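# Unload due ELI-9 plates to out-nests, close incubator

## Task

Treat the time as 12:50 throughout. An ELI-9 plate is due once it has been in the incubator INCUBATOR for at least 2 h 45 min, which is 15 min short of the 3 h incubation. The loading log reads 09:39 E10, 10:29 E07, 10:57 F07, 11:27 F10, 11:39 E01, and each shelf shows its plate ID at the front. Move every due plate to an out-nest in loading order: oldest to O1, the next to O2, and so on. Each plate must rest flat within its nest's locators, with well A1 at the nest corner labelled A1 and the plate's own lid fully seated. Well A1 is at the labelled short end, in the corner away from the labelled long side. Then close the incubator door so its catch keeps it shut. Plates that are not due, and their lids, must stay exactly as they were. Anything held in place only by the robot at the end does not count. Finish by releasing and moving the arm away.

## Robot and tools

Robot: one arm with six revolute joints and a parallel gripper. Its base may be tilted relative to the table. Out-nests O1, O2, O3 are in a row, O1 nearest the base. The incubator door keeps swinging after a push; if it swings well beyond 90 degrees the arm may not reach it to close it, so push gently.

Scene frame: origin on the table top directly under the arm base, +z up, +y to the left when facing along +x. Distances in result lines are metres.

execute_actions takes "actions", a list holding zero or one item, and optional "pictures" (boolean; images are included unless you pass false).
- Empty list: no command, just returns the current state.
- Motion: {"rows": [[...], ...], "steps": n}. One list of rows for the single arm, 1 to 15 rows, steps 1 to 15 (default 15), each step 1/30 s. Row k is used on step k; if rows run out the last one repeats. Each row is 7 numbers: absolute joint target angles in radians in the order waist, shoulder, elbow, wrist pitch, wrist yaw, wrist roll, then the gripper opening. These are targets to go to, not offsets, in the same units Joint positions reports.
- Stated joint ranges (rad): waist -2.618..3.054, shoulder 0..3.142, elbow 0..3.142, wrist pitch -1.571..1.571, wrist yaw -1.571..1.571, wrist roll -2.094..2.094. The true end may differ by up to 0.036. A target more than 0.036 beyond a stated end, and farther out than the joint's last reported angle, makes the whole call refused (nothing is sent). Targets past the real end are clipped, and the result may print "joint sent to its limit" (possibly about an earlier action still running). No such line does not prove there is more room.
- Opening: scalar in [-1, 1], +1 fully open (pad gap 0.094 m), -1 closed. Away from the extremes, fingers go to where grip_measured equals your number. To hold something, command below grip_measured: about 0.03 below grips firmly, a smaller margin grips more softly. Pads push about 50-62 N at most (less on some units, less on parts under 2 mm thick) and may spike on first contact. Readings may be off by about 1 mm of opening, constant within a scene.
- Wait: {"steps": n} with no rows, n up to 300; returns after n steps counted from the previous result, including the time you spend composing.

Motion limits: each step the sent target stays within a lead of the measured angle: waist 0.202, shoulder 0.258, elbow 0.238, wrist pitch 0.573, wrist yaw and roll 0.522 rad. If the targets would shift the gripper more than 70 mm from where it is, all are scaled back toward the current angles. So long moves take several calls or long waits. The arm keeps heading to your last row while you think, until it has nearly stopped or a step is HELD; then only a new action moves it on. Fingers still in motion finish moving.

Result lines: Joint positions and Joint velocities list the six joints (rad, rad/s) then finger pad gap (m, m/s). grip_measured is the opening on the command scale. Joint torques are total drive outputs in joint order, with per-unit offset, scale and noise; nonzero in free air and blurred by friction, so treat as rough load hints. HELD marks steps where your row was partly or fully not sent. "joint command not followed" means a clearance check changed or blocked targets; mounting blocks and posts count as part of the arm. MOTOR HOT appears from 75 °C; at 90 °C the arm halts for 10 s (that threshold then lapses for 5 min, after which 90 °C stops it again); at 100 °C motors and gripper go limp and the arm drops. These are reported as OVER-TEMPERATURE FAULT. Holding loads, even while idle, heats motors, so don't linger with a plate in hand.

zoom_image: {"camera": name, "region": [x0, y0, x1, y1]} in pixels of that camera's latest image, (0,0) top-left, at most 504x504. Cameras: cam_head_left, cam_head_right, cam_high, cam_low, cam_wrist, each 672x504. Use it to read shelf IDs, A1 corner marks and lid seating.

finished_scene: {"scene": current scene number}. Ends the scene irreversibly and reports success; the next scene's task comes in its result. Replying without a tool call ends everything.

Occasionally a brief external tug acts on a held part. Avoid dropping plates or lids, slips, slamming the door, hard impacts and forceful pushes, and never let anything leave the table. Prefer smooth moves with modest effort, and release and withdraw before finishing.

Each tool is called after "Request:" as name([rows], argument=value, ...), one row to a line, values as JSON.

## Session

Request:
execute_actions(actions=[])

Scene clock: 0.00 s of 9600.00 s.
grip_measured=+1.000
Joint positions: [ 1.265  1.487  1.065 -1.203 -0.241  0.041  0.094]
Joint velocities: [ 0.007  0.017 -0.012  0.022 -0.022 -0.066  0.   ]
Joint torques (N m, as the arm reports them, + toward a larger angle): no reading
Motor temperatures (°C, as the motors report them): [29 42 30 39 31 32]

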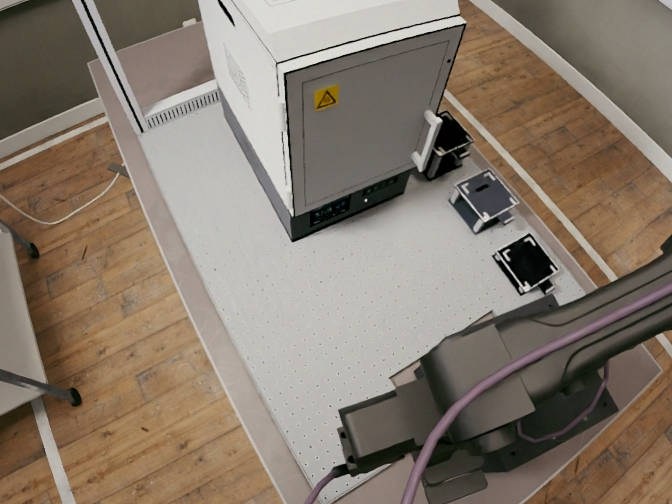

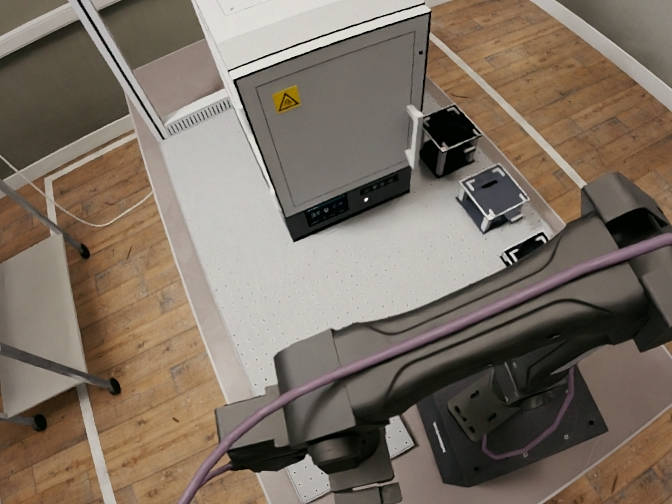

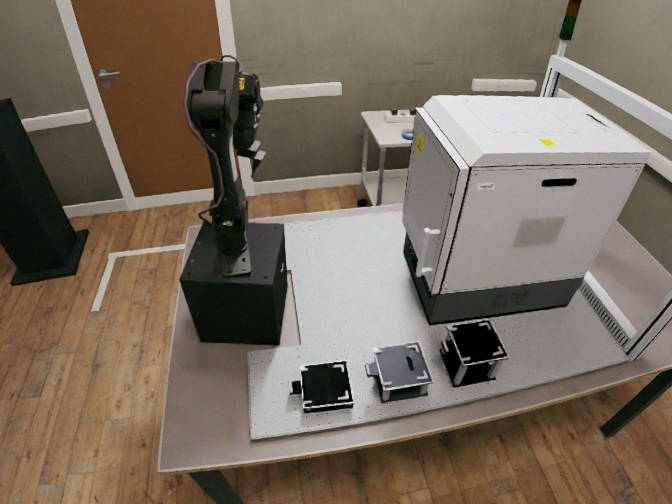

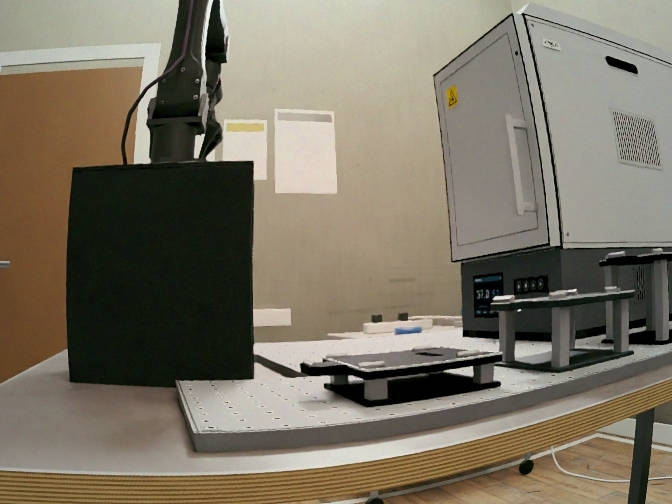

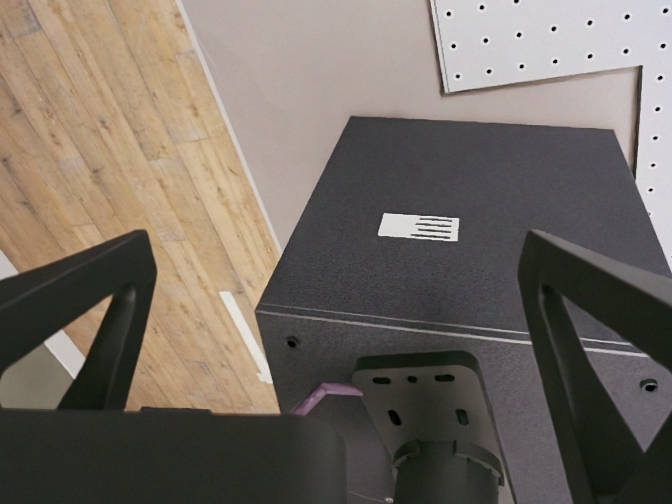

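Only R83.

Request:
execute_actions([
  {"rows":[[1.0,1.6,0.7,1.0,0,0,1]]},
], pictures=false)

Request:
execute_actions([
  {"steps":40},
], pictures=false)

Request:
execute_actions([
  {"rows":[[-0.34,1.88,0.4,1.18,0,0,1]]},
], pictures=false)

Request:
execute_actions([
  {"steps":50},
])

Scene clock: 8.63 s of 9600.00 s.
grip_measured=+1.000
Joint positions: [ 0.999  1.629  0.682 -0.114 -0.03   0.017  0.094]
Joint velocities: [-0.007 -0.012  0.002  1.868  0.066  0.007  0.   ]
Joint torques (N m, as the arm reports them, + toward a larger angle): [ 0.15 -8.75  6.13  1.73  0.05 -0.13]
Motor temperatures (°C, as the motors report them): [29 43 31 39 31 32]
Steps of this call (steps 1 to 90: nothing new was sent; then 5.13 s passed at rest; steps 91 to 105: all 15 steps of this action). Readings (joint positions):
91: [1.253 1.490 1.048 -1.168 -0.233 0.037]
92: [1.225 1.493 1.016 -1.101 -0.215 0.034]
94: [1.144 1.526 0.931 -0.957 -0.172 0.029]
98: [1.011 1.605 0.723 -0.572 -0.071 0.021]
105: the state above

Scene clock: 9.97 s of 9600.00 s.
grip_measured=+1.000
Joint positions: [ 0.999  1.629  0.682  0.969 -0.009  0.009  0.094]
Joint velocities: [-0.022  0.002  0.002 -0.007 -0.007  0.037  0.   ]
Joint torques (N m, as the arm reports them, + toward a larger angle): [  0.21 -10.3    7.25   2.65   0.06  -0.12]
Motor temperatures (°C, as the motors report them): [29 43 32 40 31 32]
Steps of this call (steps 1 to 40: the robot went on to your last target). Readings (joint positions):
1: [0.999 1.629 0.682 -0.048 -0.028 0.017]
2: [0.999 1.629 0.682 0.017 -0.026 0.017]
4: [0.999 1.629 0.682 0.145 -0.024 0.016]
8: [0.999 1.629 0.682 0.399 -0.020 0.015]
40: the state above

Scene clock: 10.47 s of 9600.00 s.
grip_measured=+1.000
Joint positions: [ 0.298  1.899  0.408  1.105 -0.009  0.007  0.094]
Joint velocities: [-1.98   0.022 -0.007  0.315  0.066 -0.051  0.   ]
Joint torques (N m, as the arm reports them, + toward a larger angle): [-0.23 -9.42  2.99  2.38  0.06 -0.11]
Motor temperatures (°C, as the motors report them): [29 43 32 40 31 32]
Steps of this call (steps 1 to 15: all 15 steps of this action). Readings (joint positions):
1: [0.991 1.639 0.673 0.991 -0.014 0.009]
2: [0.974 1.657 0.657 1.027 -0.017 0.009]
4: [0.920 1.709 0.609 1.064 -0.017 0.009]
8: [0.766 1.830 0.488 1.085 -0.018 0.009]
15: the state above

Scene clock: 12.13 s of 9600.00 s.
grip_measured=+1.000
Joint positions: [-0.35   1.899  0.408  1.149  0.01   0.007  0.094]
Joint velocities: [-0.002  0.002 -0.012 -0.081 -0.037 -0.007  0.   ]
Joint torques (N m, as the arm reports them, + toward a larger angle): [ 0.65 -9.53  2.89  2.64 -0.09 -0.11]
Motor temperatures (°C, as the motors report them): [29 43 31 41 31 32]
Steps of this call (steps 1 to 30: the robot went on to your last target; steps 31 to 50: nothing new was sent). Readings (joint positions):
1: [0.228 1.899 0.408 1.117 -0.008 0.007]
2: [0.157 1.899 0.408 1.125 -0.007 0.007]
4: [0.013 1.899 0.408 1.136 -0.006 0.007]
8: [-0.268 1.899 0.408 1.148 0.000 0.007]
50: the state above
The arm was judged still, so your last target was given up. Only a new action makes it travel on or press farther. Fingers that are still opening or closing keep moving.

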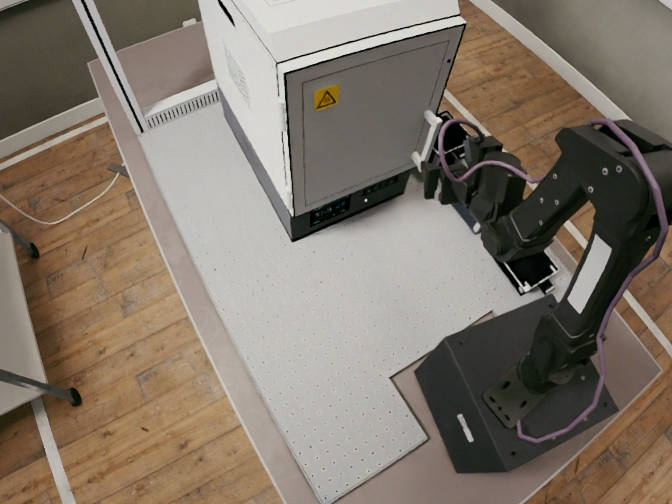

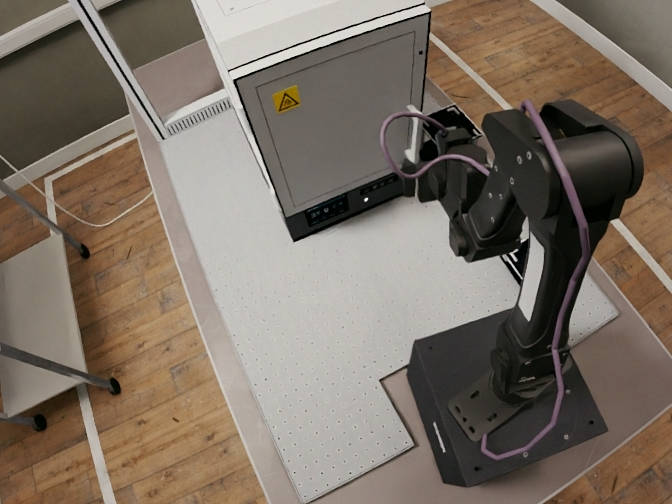

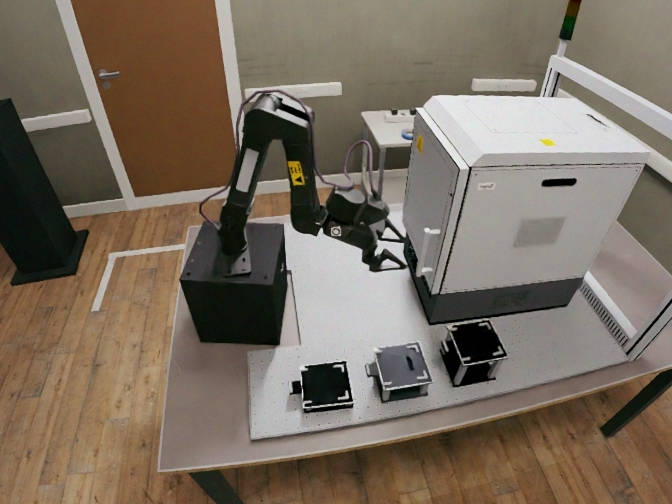

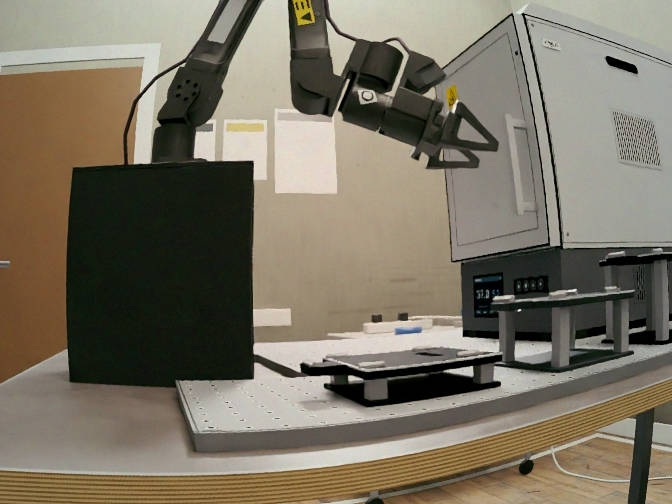

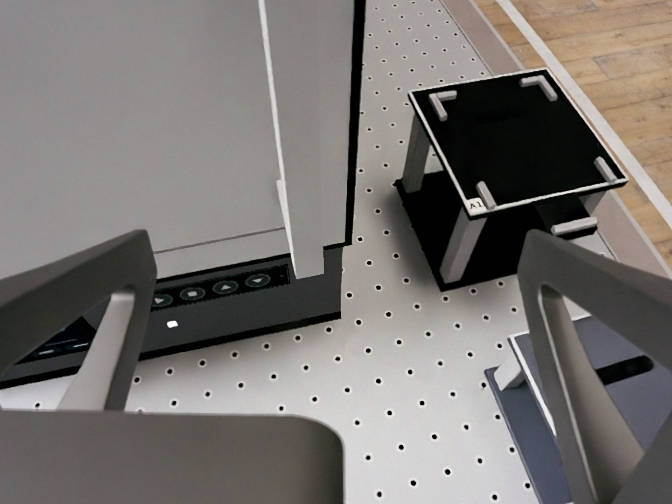

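Request:
execute_actions([
  {"rows":[[-0.31,1.92,0.48,1.14,0,0,0.2],[-0.31,1.94,0.52,1.12,0,0,0.2],[-0.31,1.96,0.56,1.1,0,0,0.2],[-0.31,1.98,0.6,1.08,0,0,0.2],[-0.31,2.0,0.64,1.06,0,0,0.2],[-0.31,2.02,0.68,1.04,0,0,0.2],[-0.31,2.03,0.7,1.03,0,0,0.2]]},
])

Scene clock: 16.57 s of 9600.00 s.
grip_measured=+0.202
Joint positions: [-0.318  2.027  0.673  1.032  0.008  0.007  0.056]
Joint velocities: [ 0.002 -0.007 -0.017 -0.139 -0.037 -0.007 -0.   ]
Joint torques (N m, as the arm reports them, + toward a larger angle): [ 0.49 -9.59  6.09  2.42 -0.07 -0.1 ]
Motor temperatures (°C, as the motors report them): [29 44 31 42 31 32]
Steps of this call (steps 1 to 90: nothing new was sent; then 0.93 s passed at rest; steps 91 to 105: all 15 steps of this action). Readings (joint positions):
91: [-0.347 1.901 0.412 1.146 0.011 0.007]
92: [-0.340 1.908 0.426 1.138 0.011 0.007]
94: [-0.325 1.942 0.488 1.114 0.010 0.007]
98: [-0.318 2.018 0.644 1.063 0.008 0.007]
105: the state above

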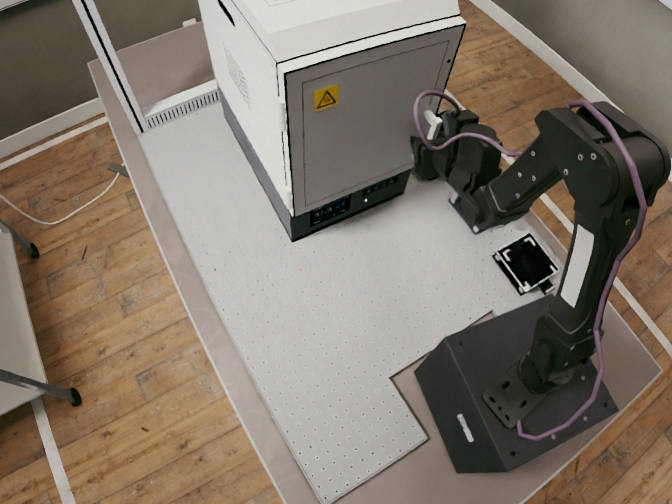

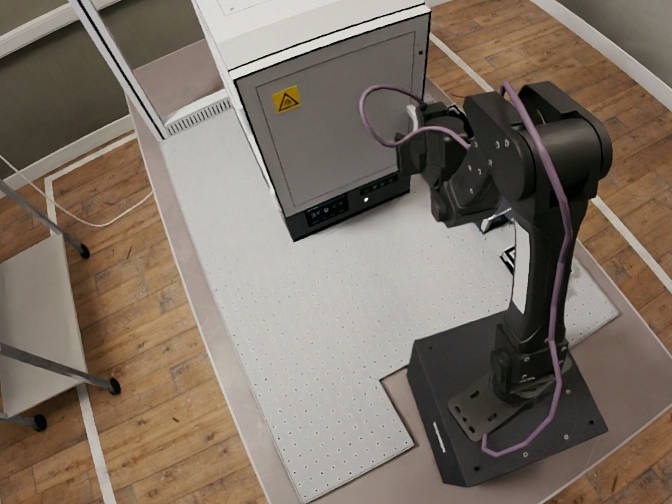

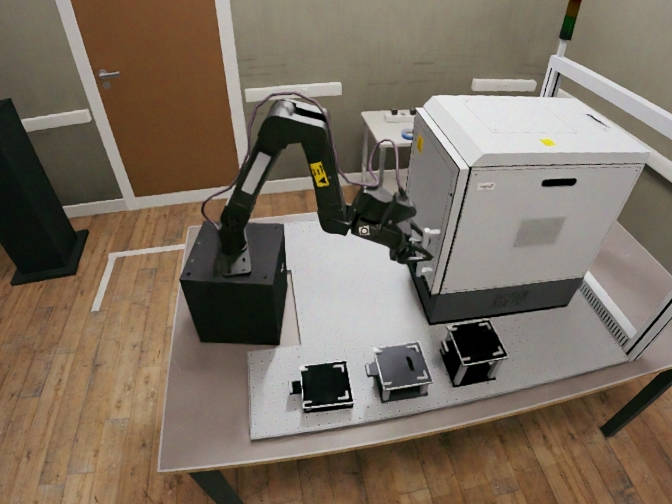

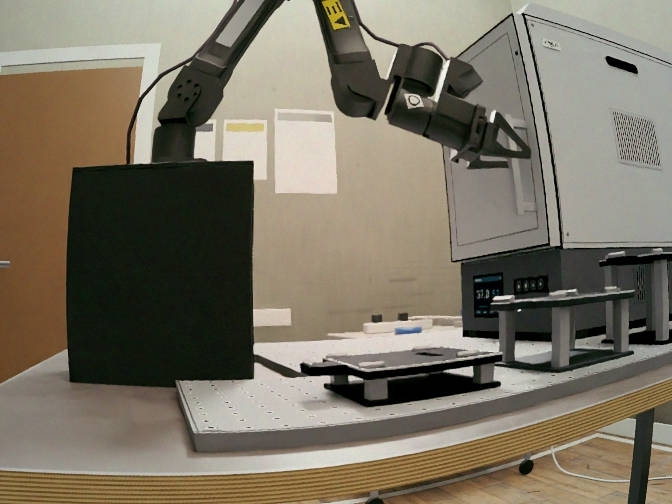

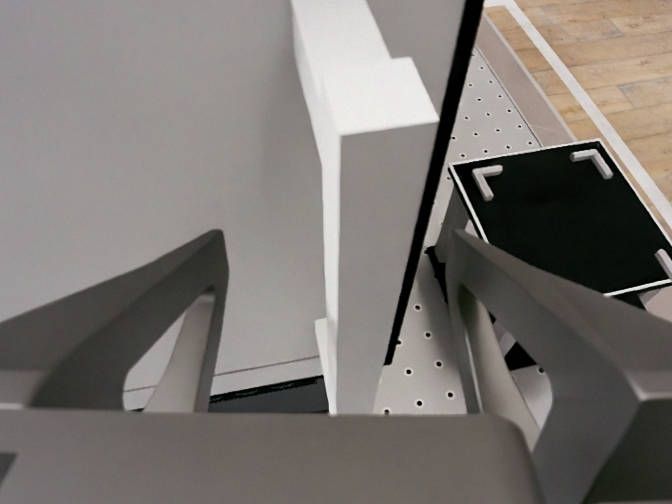

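Request:
execute_actions([
  {"rows":[[-0.338,2.03,0.7,1.03,0,0,0],[-0.338,2.03,0.7,1.03,0,0,-0.2],[-0.338,2.03,0.7,1.03,0,0,-0.4],[-0.338,2.03,0.7,1.03,0,0,-0.5],[-0.338,2.03,0.7,1.03,0,0,-0.6],[-0.338,2.03,0.7,1.03,0,0,-0.7],[-0.338,2.03,0.7,1.03,0,0,-0.8]]},
], pictures=false)

Request:
execute_actions([
  {"rows":[[-0.335,1.99,0.65,1.06,0,0,-0.8],[-0.335,1.98,0.63,1.07,0,0,-0.8],[-0.335,1.97,0.61,1.08,0,0,-0.8],[-0.335,1.96,0.59,1.09,0,0,-0.8],[-0.335,1.95,0.57,1.1,0,0,-0.8],[-0.33,1.94,0.55,1.11,0,0,-0.8],[-0.33,1.93,0.53,1.12,0,0,-0.8],[-0.33,1.92,0.51,1.13,0,0,-0.8],[-0.33,1.91,0.49,1.14,0,0,-0.8],[-0.32,1.9,0.47,1.15,0,0,-0.8],[-0.32,1.89,0.45,1.16,0,0,-0.8],[-0.32,1.88,0.43,1.17,0,0,-0.8],[-0.315,1.87,0.41,1.18,0,0,-0.8],[-0.31,1.86,0.39,1.19,0,0,-0.8],[-0.31,1.85,0.37,1.2,0,0,-0.8]]},
], pictures=false)

Request:
execute_actions([
  {"rows":[[-0.305,1.84,0.35,1.21,0,0,-0.8],[-0.3,1.83,0.33,1.22,0,0,-0.8],[-0.295,1.82,0.31,1.23,0,0,-0.8],[-0.29,1.81,0.29,1.24,0,0,-0.8],[-0.285,1.8,0.27,1.25,0,0,-0.8],[-0.28,1.79,0.25,1.26,0,0,-0.8],[-0.275,1.78,0.23,1.27,0,0,-0.8],[-0.27,1.77,0.21,1.28,0,0,-0.8],[-0.27,1.76,0.19,1.29,0,0,-0.8],[-0.27,1.76,0.19,1.29,0,0,-0.8],[-0.27,1.76,0.19,1.29,0,0,-0.8],[-0.27,1.76,0.19,1.29,0,0,-0.8],[-0.27,1.76,0.19,1.29,0,0,0.3]]},
])

Scene clock: 35.50 s of 9600.00 s.
grip_measured=-0.748
Joint positions: [-0.33   2.027  0.673  1.02  -0.001  0.005  0.012]
Joint velocities: [ 0.002 -0.002  0.002 -0.007  0.007 -0.066 -0.001]
Joint torques (N m, as the arm reports them, + toward a larger angle): [-0.62 -9.6   6.14  2.38  0.01 -0.06]
Motor temperatures (°C, as the motors report them): [29 45 32 45 31 32]
Steps of this call (steps 1 to 30: the robot went on to your last target; steps 31 to 90: nothing new was sent; then 15.43 s passed at rest; steps 91 to 105: all 15 steps of this action). Readings (joint positions):
91: [-0.318 2.027 0.673 1.020 0.007 0.007]
92: [-0.320 2.027 0.673 1.020 0.007 0.007]
94: [-0.325 2.027 0.673 1.020 0.007 0.007]
98: [-0.329 2.027 0.673 1.020 0.002 0.006]
105: the state above

Scene clock: 36.00 s of 9600.00 s.
grip_measured=-0.766
Joint positions: [-0.322  1.902  0.425  1.127 -0.001  0.005  0.011]
Joint velocities: [ 0.046 -0.242 -0.564  0.183 -0.081  0.095 -0.001]
Joint torques (N m, as the arm reports them, + toward a larger angle): [  0.53 -11.07   1.99   2.67   0.01  -0.15]
Motor temperatures (°C, as the motors report them): [29 45 32 45 31 32]
Steps of this call (steps 1 to 15: all 15 steps of this action). Readings (joint positions):
1: [-0.330 2.027 0.673 1.020 -0.001 0.005]
2: [-0.330 2.027 0.671 1.022 -0.001 0.005]
4: [-0.330 2.017 0.651 1.033 -0.001 0.005]
8: [-0.330 1.970 0.560 1.067 -0.000 0.005]
15: the state above

Scene clock: 36.50 s of 9600.00 s.
grip_measured=+0.051
Joint positions: [-0.272  1.793  0.21   1.234  0.016  0.013  0.049]
Joint velocities: [-0.007 -0.056 -0.037  0.11   0.007 -0.022  0.42 ]
Joint torques (N m, as the arm reports them, + toward a larger angle): [ 0.17 -8.93  1.77  2.66 -0.1  -0.11]
Motor temperatures (°C, as the motors report them): [29 45 32 45 31 32]
Steps of this call (steps 1 to 15: all 15 steps of this action). Readings (joint positions):
1: [-0.319 1.892 0.405 1.135 0.000 0.007]
2: [-0.316 1.883 0.386 1.144 0.002 0.010]
4: [-0.308 1.864 0.348 1.161 0.008 0.013]
8: [-0.288 1.825 0.271 1.193 0.020 0.015]
15: the state above

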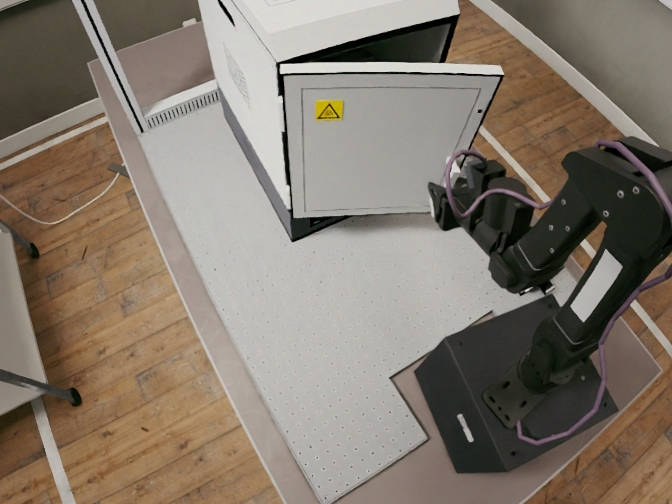

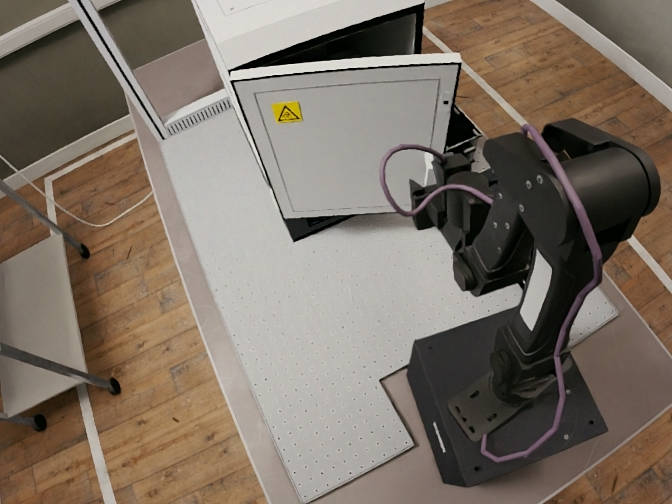

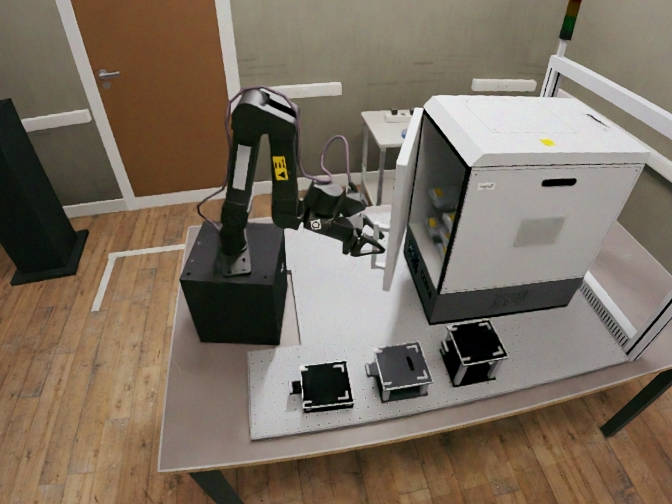

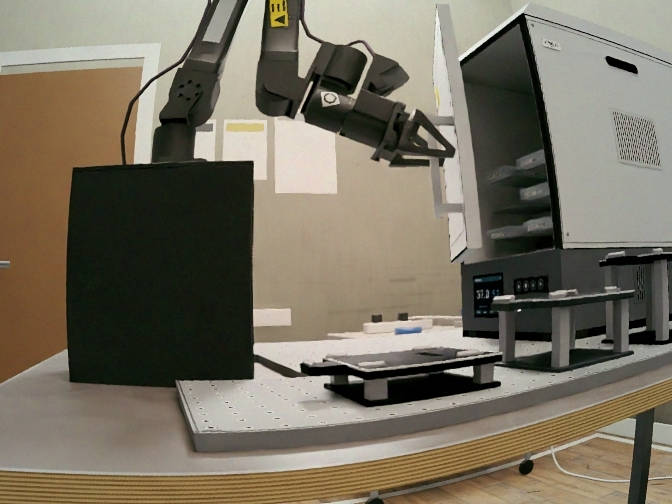

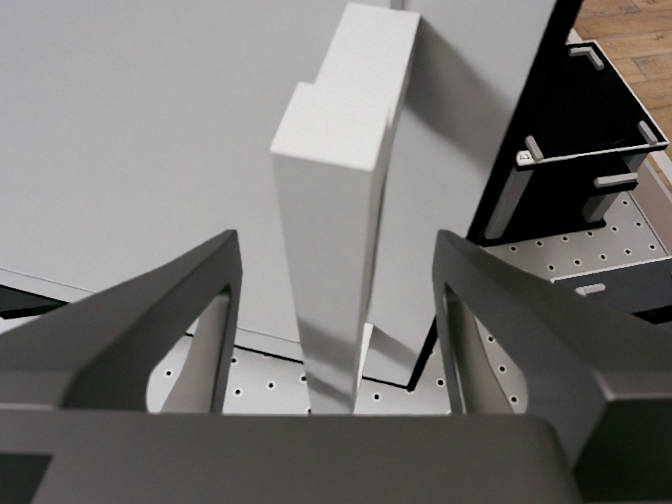

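Request:
execute_actions([
  {"rows":[[-0.27,1.7,0.1,1.3,0,0,0.3],[-0.27,1.62,0.03,1.28,0,0,0.3]]},
], pictures=false)

Request:
execute_actions([
  {"rows":[[-1.0,1.62,0.03,1.28,0,0,0.3]]},
], pictures=false)

Request:
execute_actions([
  {"rows":[[-1.0,2.08,0.96,1.2,-1.4,0,-1]]},
], pictures=false)

Request:
execute_actions([
  {"steps":30},
], pictures=false)

Request:
execute_actions([
  {"rows":[[-0.96,2.08,0.96,1.2,-1.4,0,-1],[-0.93,2.08,0.96,1.2,-1.4,0,-1],[-0.9,2.08,0.96,1.2,-1.4,0,-1],[-0.87,2.08,0.96,1.2,-1.4,0,-1],[-0.84,2.08,0.96,1.2,-1.4,0,-1],[-0.81,2.08,0.96,1.2,-1.4,0,-1],[-0.78,2.08,0.96,1.2,-1.4,0,-1],[-0.76,2.08,0.96,1.2,-1.4,0,-1]]},
])

Scene clock: 51.33 s of 9600.00 s.
grip_measured=+0.298
Joint positions: [-0.272  1.643  0.036  1.259  0.01   0.009  0.061]
Joint velocities: [-0.007 -0.002  0.012 -0.007  0.007 -0.022  0.   ]
Joint torques (N m, as the arm reports them, + toward a larger angle): [ 0.09 -6.75  2.38  2.52 -0.1  -0.12]
Motor temperatures (°C, as the motors report them): [29 45 31 47 31 32]
Steps of this call (steps 1 to 30: the robot went on to your last target; steps 31 to 90: nothing new was sent; then 11.33 s passed at rest; steps 91 to 105: all 15 steps of this action). Readings (joint positions):
91: [-0.272 1.782 0.199 1.259 0.010 0.009]
92: [-0.272 1.751 0.167 1.259 0.010 0.009]
94: [-0.272 1.671 0.081 1.262 0.010 0.009]
98: [-0.272 1.643 0.036 1.259 0.010 0.009]
105: the state above

Scene clock: 51.83 s of 9600.00 s.
grip_measured=+0.299
Joint positions: [-0.993  1.643  0.036  1.259  0.01   0.005  0.061]
Joint velocities: [-0.017 -0.012  0.002 -0.051 -0.007 -0.022 -0.   ]
Joint torques (N m, as the arm reports them, + toward a larger angle): [-0.62 -6.72  2.54  2.53 -0.08 -0.07]
Motor temperatures (°C, as the motors report them): [29 45 31 47 31 32]
Steps of this call (steps 1 to 15: all 15 steps of this action). Readings (joint positions):
1: [-0.302 1.643 0.036 1.259 -0.010 0.005]
2: [-0.368 1.643 0.036 1.259 -0.015 0.005]
4: [-0.516 1.643 0.036 1.259 -0.011 0.005]
8: [-0.809 1.643 0.036 1.259 -0.006 0.005]
15: the state above

Scene clock: 52.33 s of 9600.00 s.
grip_measured=-0.990
Joint positions: [-0.999  2.102  0.933  1.18  -1.195  0.005  0.   ]
Joint velocities: [-0.012 -0.232  0.501  0.344 -1.223 -0.11  -0.   ]
Joint torques (N m, as the arm reports them, + toward a larger angle): [ -0.26 -11.66   4.38   1.6   -0.24  -0.06]
Motor temperatures (°C, as the motors report them): [29 45 31 47 31 32]
Steps of this call (steps 1 to 15: all 15 steps of this action). Readings (joint positions):
1: [-0.999 1.676 0.059 1.261 -0.056 0.005]
2: [-0.999 1.758 0.121 1.255 -0.155 0.005]
4: [-0.999 1.940 0.281 1.235 -0.351 0.005]
8: [-0.999 2.109 0.570 1.160 -0.717 0.005]
15: the state above

Scene clock: 53.33 s of 9600.00 s.
grip_measured=-0.990
Joint positions: [-0.999  2.089  0.945  1.195 -1.39   0.005  0.   ]
Joint velocities: [-0.012  0.002 -0.007  0.037  0.007 -0.037  0.   ]
Joint torques (N m, as the arm reports them, + toward a larger angle): [ -0.29 -11.71   5.73   1.73  -0.07  -0.07]
Motor temperatures (°C, as the motors report them): [29 45 31 47 31 32]
Steps of this call (steps 1 to 30: the robot went on to your last target). Readings (joint positions):
1: [-0.999 2.095 0.943 1.188 -1.231 0.005]
2: [-0.999 2.090 0.945 1.195 -1.263 0.005]
4: [-0.999 2.089 0.945 1.197 -1.310 0.005]
8: [-0.999 2.089 0.945 1.195 -1.358 0.005]
30: the state above
The arm was judged still, so your last target was given up. Only a new action makes it travel on or press farther. Fingers that are still opening or closing keep moving.

Scene clock: 53.83 s of 9600.00 s.
grip_measured=-0.990
Joint positions: [-0.746  2.089  0.945  1.195 -1.396  0.005  0.   ]
Joint velocities: [-0.085  0.002  0.022 -0.022 -0.095 -0.022 -0.001]
Joint torques (N m, as the arm reports them, + toward a larger angle): [ -0.78 -11.73   5.73   1.74  -0.04  -0.08]
Motor temperatures (°C, as the motors report them): [29 45 31 46 31 32]
Steps of this call (steps 1 to 15: all 15 steps of this action). Readings (joint positions):
1: [-0.997 2.089 0.945 1.195 -1.390 0.005]
2: [-0.989 2.089 0.945 1.195 -1.390 0.005]
4: [-0.952 2.089 0.945 1.195 -1.390 0.005]
8: [-0.818 2.089 0.945 1.195 -1.390 0.005]
15: the state above

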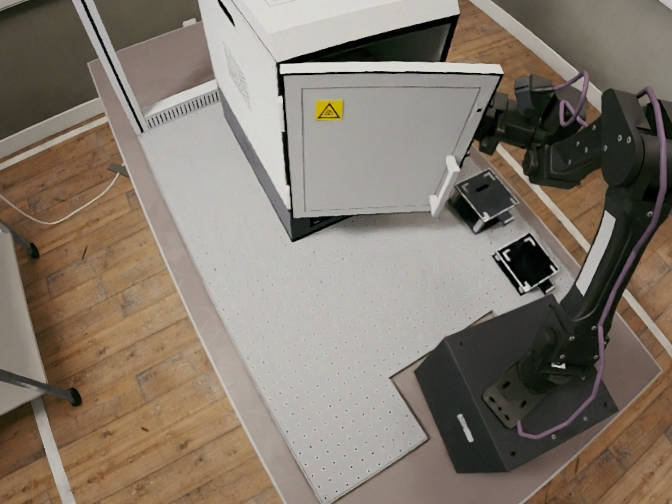

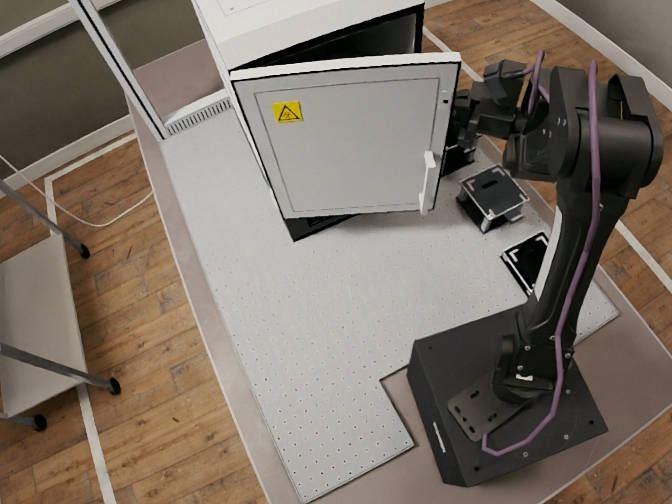

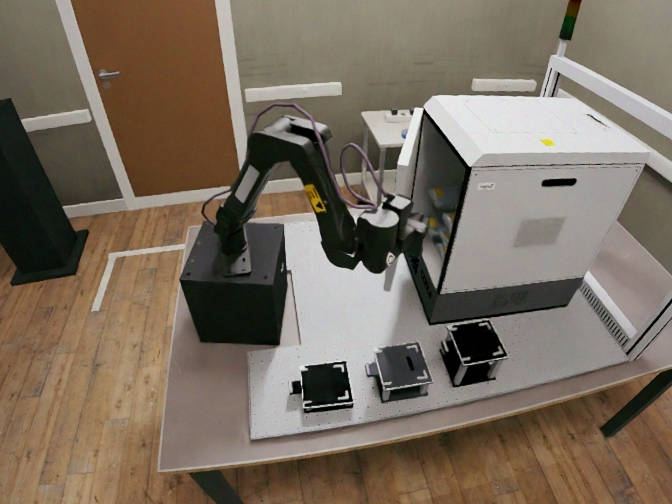

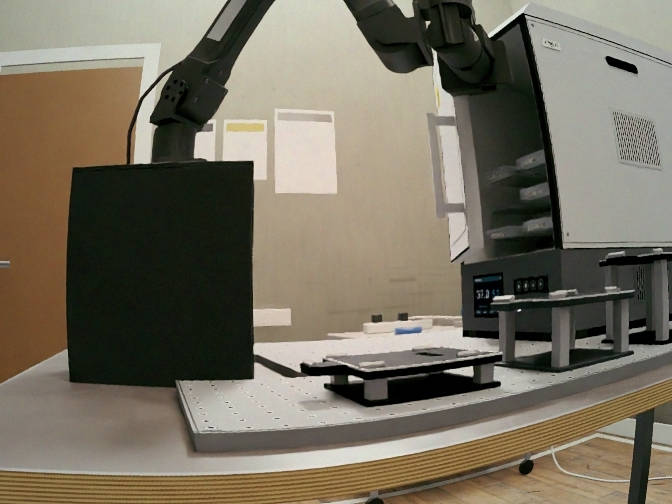

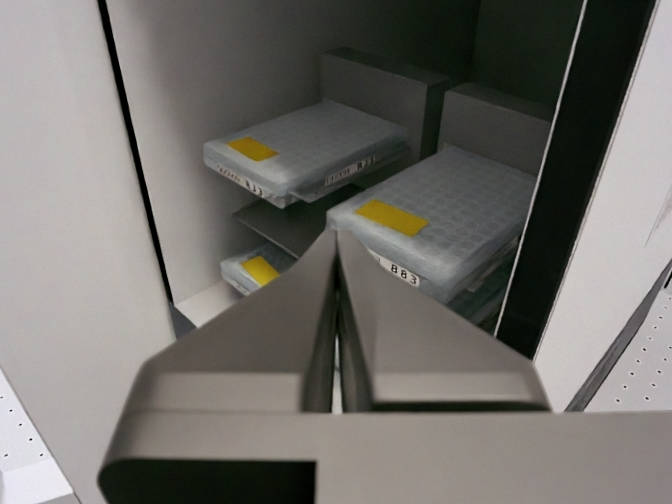

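Request:
execute_actions([
  {"rows":[[-0.74,2.05,0.92,1.22,-1.4,0,-1],[-0.74,2.04,0.9,1.23,-1.4,0,-1],[-0.74,2.03,0.88,1.24,-1.4,0,-1],[-0.74,2.02,0.86,1.25,-1.4,0,-1],[-0.74,2.01,0.84,1.26,-1.4,0,-1],[-0.74,2.0,0.82,1.27,-1.4,0,-1],[-0.74,1.99,0.8,1.28,-1.4,0,-1],[-0.74,1.98,0.78,1.29,-1.4,0,-1],[-0.74,1.97,0.76,1.3,-1.4,0,-1],[-0.74,1.96,0.74,1.31,-1.4,0,-1],[-0.74,1.95,0.72,1.32,-1.4,0,-1],[-0.74,1.94,0.7,1.33,-1.4,0,-1],[-0.74,1.93,0.68,1.34,-1.4,0,-1],[-0.74,1.92,0.66,1.35,-1.4,0,-1],[-0.74,1.91,0.64,1.36,-1.4,0,-1]]},
], pictures=false)

Request:
execute_actions([
  {"rows":[[-0.73,1.9,0.62,1.37,-1.4,0,-1],[-0.72,1.89,0.6,1.38,-1.4,0,-1],[-0.71,1.88,0.58,1.39,-1.4,0,-1],[-0.7,1.87,0.56,1.4,-1.4,0,-1],[-0.69,1.86,0.54,1.4,-1.4,0,-1],[-0.68,1.85,0.52,1.41,-1.4,0,-1],[-0.665,1.85,0.51,1.41,-1.4,0,-1],[-0.65,1.85,0.51,1.41,-1.4,0,-1],[-0.635,1.85,0.51,1.41,-1.4,0,-1],[-0.62,1.85,0.51,1.41,-1.4,0,-1],[-0.605,1.85,0.51,1.41,-1.4,0,-1],[-0.59,1.85,0.51,1.41,-1.4,0,-1],[-0.575,1.85,0.51,1.41,-1.4,0,-1],[-0.56,1.85,0.51,1.41,-1.4,0,-1],[-0.545,1.85,0.51,1.41,-1.4,0,-1]]},
], pictures=false)

Request:
execute_actions([
  {"rows":[[-0.53,1.85,0.51,1.41,-1.4,0,-1],[-0.515,1.85,0.51,1.41,-1.4,0,-1],[-0.5,1.85,0.51,1.41,-1.4,0,-1],[-0.485,1.85,0.51,1.41,-1.4,0,-1],[-0.47,1.85,0.51,1.41,-1.4,0,-1],[-0.455,1.85,0.51,1.41,-1.4,0,-1],[-0.44,1.85,0.51,1.41,-1.4,0,-1],[-0.425,1.85,0.51,1.41,-1.4,0,-1],[-0.41,1.85,0.51,1.41,-1.4,0,-1],[-0.395,1.85,0.51,1.41,-1.4,0,-1],[-0.38,1.85,0.51,1.41,-1.4,0,-1],[-0.365,1.85,0.51,1.41,-1.4,0,-1],[-0.35,1.85,0.51,1.41,-1.4,0,-1],[-0.335,1.85,0.51,1.41,-1.4,0,-1],[-0.32,1.85,0.51,1.41,-1.4,0,-1]]},
], pictures=false)

Request:
execute_actions([
  {"steps":45},
])

Scene clock: 85.37 s of 9600.00 s.
grip_measured=-0.990
Joint positions: [-0.751  1.961  0.691  1.298 -1.389  0.005  0.   ]
Joint velocities: [-0.012 -0.3   -0.589  0.256  0.066  0.007 -0.   ]
Joint torques (N m, as the arm reports them, + toward a larger angle): [  0.6  -12.05   2.96   1.91  -0.11  -0.08]
Motor temperatures (°C, as the motors report them): [29 47 32 44 31 32]
Steps of this call (steps 1 to 15: the robot went on to your last target; steps 16 to 90: nothing new was sent; then 28.03 s passed at rest; steps 91 to 105: all 15 steps of this action). Readings (joint positions):
91: [-0.751 2.089 0.945 1.195 -1.396 0.005]
92: [-0.751 2.087 0.941 1.197 -1.395 0.005]
94: [-0.751 2.074 0.913 1.205 -1.395 0.005]
98: [-0.751 2.034 0.833 1.233 -1.387 0.005]
105: the state above

Scene clock: 85.87 s of 9600.00 s.
grip_measured=-0.990
Joint positions: [-0.669  1.874  0.518  1.387 -1.464  0.005  0.   ]
Joint velocities: [ 0.056 -0.002  0.002 -0.066 -0.447  0.037  0.001]
Joint torques (N m, as the arm reports them, + toward a larger angle): [ 8.42 -9.91  3.05  1.89  1.04 -0.08]
Motor temperatures (°C, as the motors report them): [29 47 32 44 31 32]
Steps of this call (steps 1 to 15: all 15 steps of this action). Readings (joint positions):
1: [-0.750 1.951 0.671 1.308 -1.389 0.005]
2: [-0.748 1.940 0.652 1.318 -1.389 0.005]
4: [-0.736 1.920 0.613 1.338 -1.389 0.004]
8: [-0.688 1.884 0.541 1.370 -1.396 0.005]
15: the state above

Scene clock: 86.37 s of 9600.00 s.
grip_measured=-0.991
Joint positions: [-0.358  1.865  0.485  1.388 -1.463  0.017  0.   ]
Joint velocities: [ 0.916 -0.012  0.012  0.007  0.374  0.007 -0.001]
Joint torques (N m, as the arm reports them, + toward a larger angle): [-1.38 -8.93  5.39  1.78  0.08 -0.12]
Motor temperatures (°C, as the motors report them): [29 47 32 44 31 32]
ARM HIT: the arm struck itself hard. The hit stopped nothing, but it can cost score.
Steps of this call (steps 1 to 15: all 15 steps of this action). Readings (joint positions):
1: [-0.667 1.874 0.518 1.387 -1.479 0.005]
2: [-0.663 1.874 0.518 1.387 -1.495 0.005]
4: [-0.653 1.872 0.512 1.389 -1.533 0.009]
8: [-0.621 1.865 0.485 1.391 -1.575 0.025]
15: the state above

Scene clock: 87.87 s of 9600.00 s.
grip_measured=-0.991
Joint positions: [-0.317  1.865  0.485  1.39  -1.41   0.009  0.   ]
Joint velocities: [-0.007 -0.012  0.007 -0.095 -0.037 -0.022 -0.   ]
Joint torques (N m, as the arm reports them, + toward a larger angle): [-0.28 -8.93  5.44  1.91  0.07 -0.11]
Motor temperatures (°C, as the motors report them): [29 47 32 44 31 32]
Steps of this call (steps 1 to 30: the robot went on to your last target; steps 31 to 45: nothing new was sent). Readings (joint positions):
1: [-0.333 1.865 0.485 1.389 -1.454 0.015]
2: [-0.320 1.865 0.485 1.389 -1.447 0.013]
4: [-0.317 1.865 0.485 1.390 -1.435 0.012]
8: [-0.317 1.865 0.485 1.390 -1.420 0.010]
45: the state above
The arm was judged still, so your last target was given up. Only a new action makes it travel on or press farther. Fingers that are still opening or closing keep moving.

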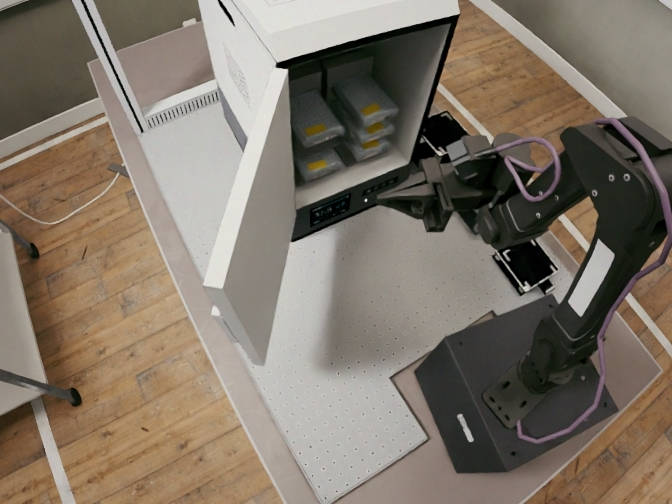

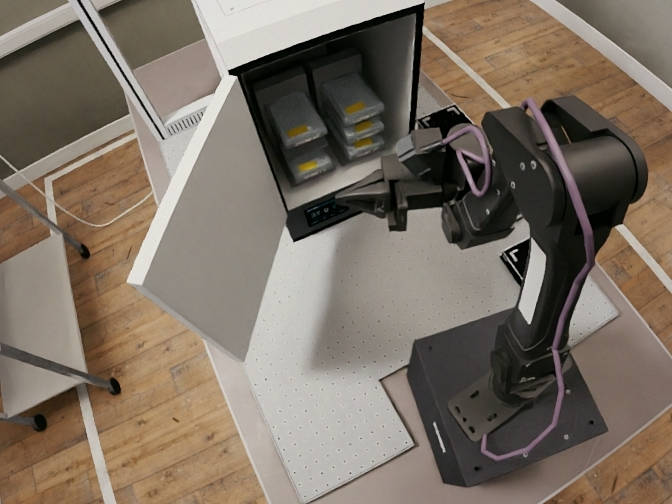

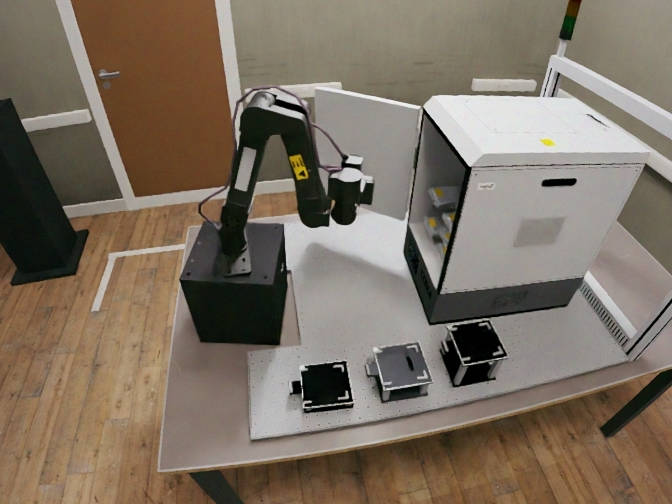

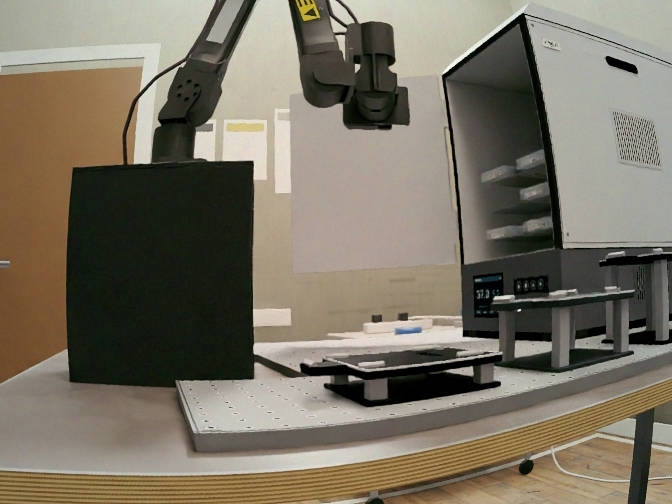

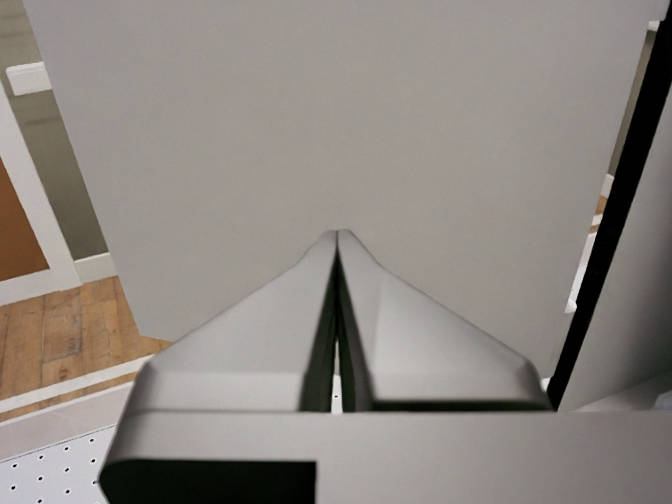

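Overshot to ~125°; still reachable probably. View.

Request:
execute_actions([
  {"rows":[[0,1.9,0.3,1.55,0,0,1]]},
], pictures=false)

Request:
execute_actions([
  {"steps":30},
])

Scene clock: 92.03 s of 9600.00 s.
grip_measured=+1.000
Joint positions: [ 0.008  1.903  0.306  1.513 -0.151  0.007  0.094]
Joint velocities: [ 0.002 -0.022 -0.012  0.095  1.018 -0.11   0.   ]
Joint torques (N m, as the arm reports them, + toward a larger angle): [-0.57 -7.7   2.56  2.66  0.01 -0.08]
Motor temperatures (°C, as the motors report them): [29 47 32 44 31 32]
Steps of this call (steps 1 to 90: nothing new was sent; then 0.67 s passed at rest; steps 91 to 105: all 15 steps of this action). Readings (joint positions):
91: [-0.294 1.866 0.463 1.415 -1.326 0.009]
92: [-0.242 1.867 0.422 1.447 -1.214 0.009]
94: [-0.100 1.884 0.347 1.475 -1.020 0.009]
98: [0.013 1.903 0.306 1.484 -0.658 0.007]
105: the state above

Scene clock: 93.03 s of 9600.00 s.
grip_measured=+1.000
Joint positions: [ 0.008  1.903  0.306  1.519 -0.011  0.007  0.094]
Joint velocities: [ 0.012 -0.017  0.012  0.007 -0.037  0.022  0.   ]
Joint torques (N m, as the arm reports them, + toward a larger angle): [-0.55 -7.72  2.54  2.67  0.07 -0.1 ]
Motor temperatures (°C, as the motors report them): [29 46 32 45 31 32]
Steps of this call (steps 1 to 30: the robot went on to your last target). Readings (joint positions):
1: [0.008 1.903 0.306 1.514 -0.122 0.007]
2: [0.008 1.903 0.306 1.515 -0.099 0.007]
4: [0.008 1.903 0.306 1.517 -0.066 0.007]
8: [0.008 1.903 0.306 1.518 -0.032 0.007]
30: the state above
The arm was judged still, so your last target was given up. Only a new action makes it travel on or press farther. Fingers that are still opening or closing keep moving.

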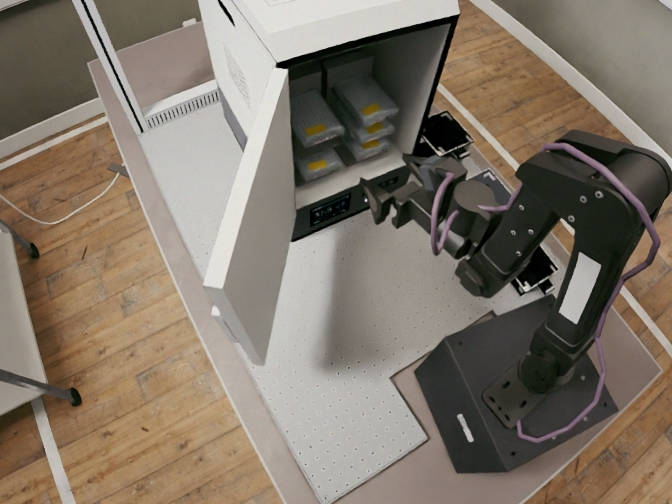

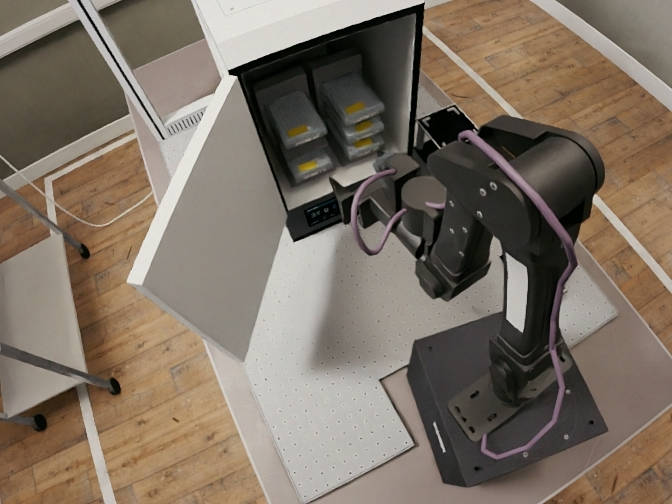

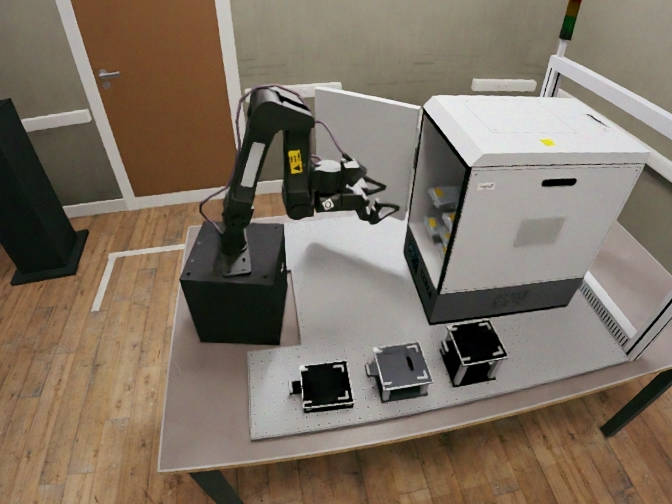

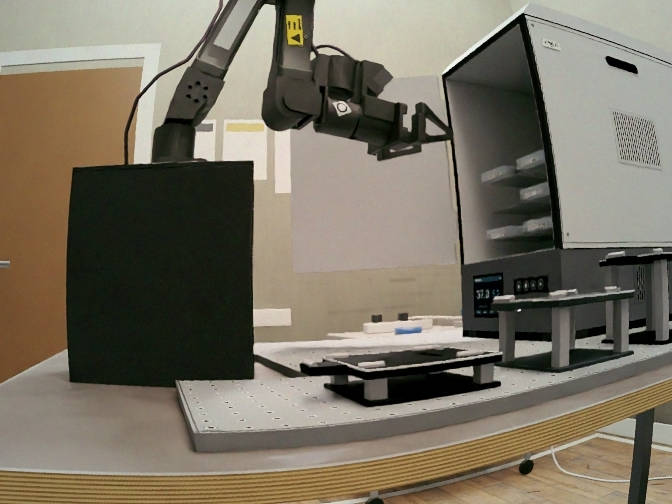

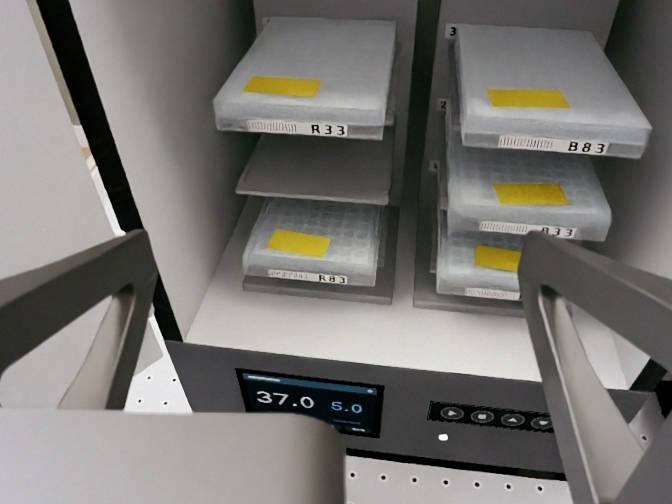

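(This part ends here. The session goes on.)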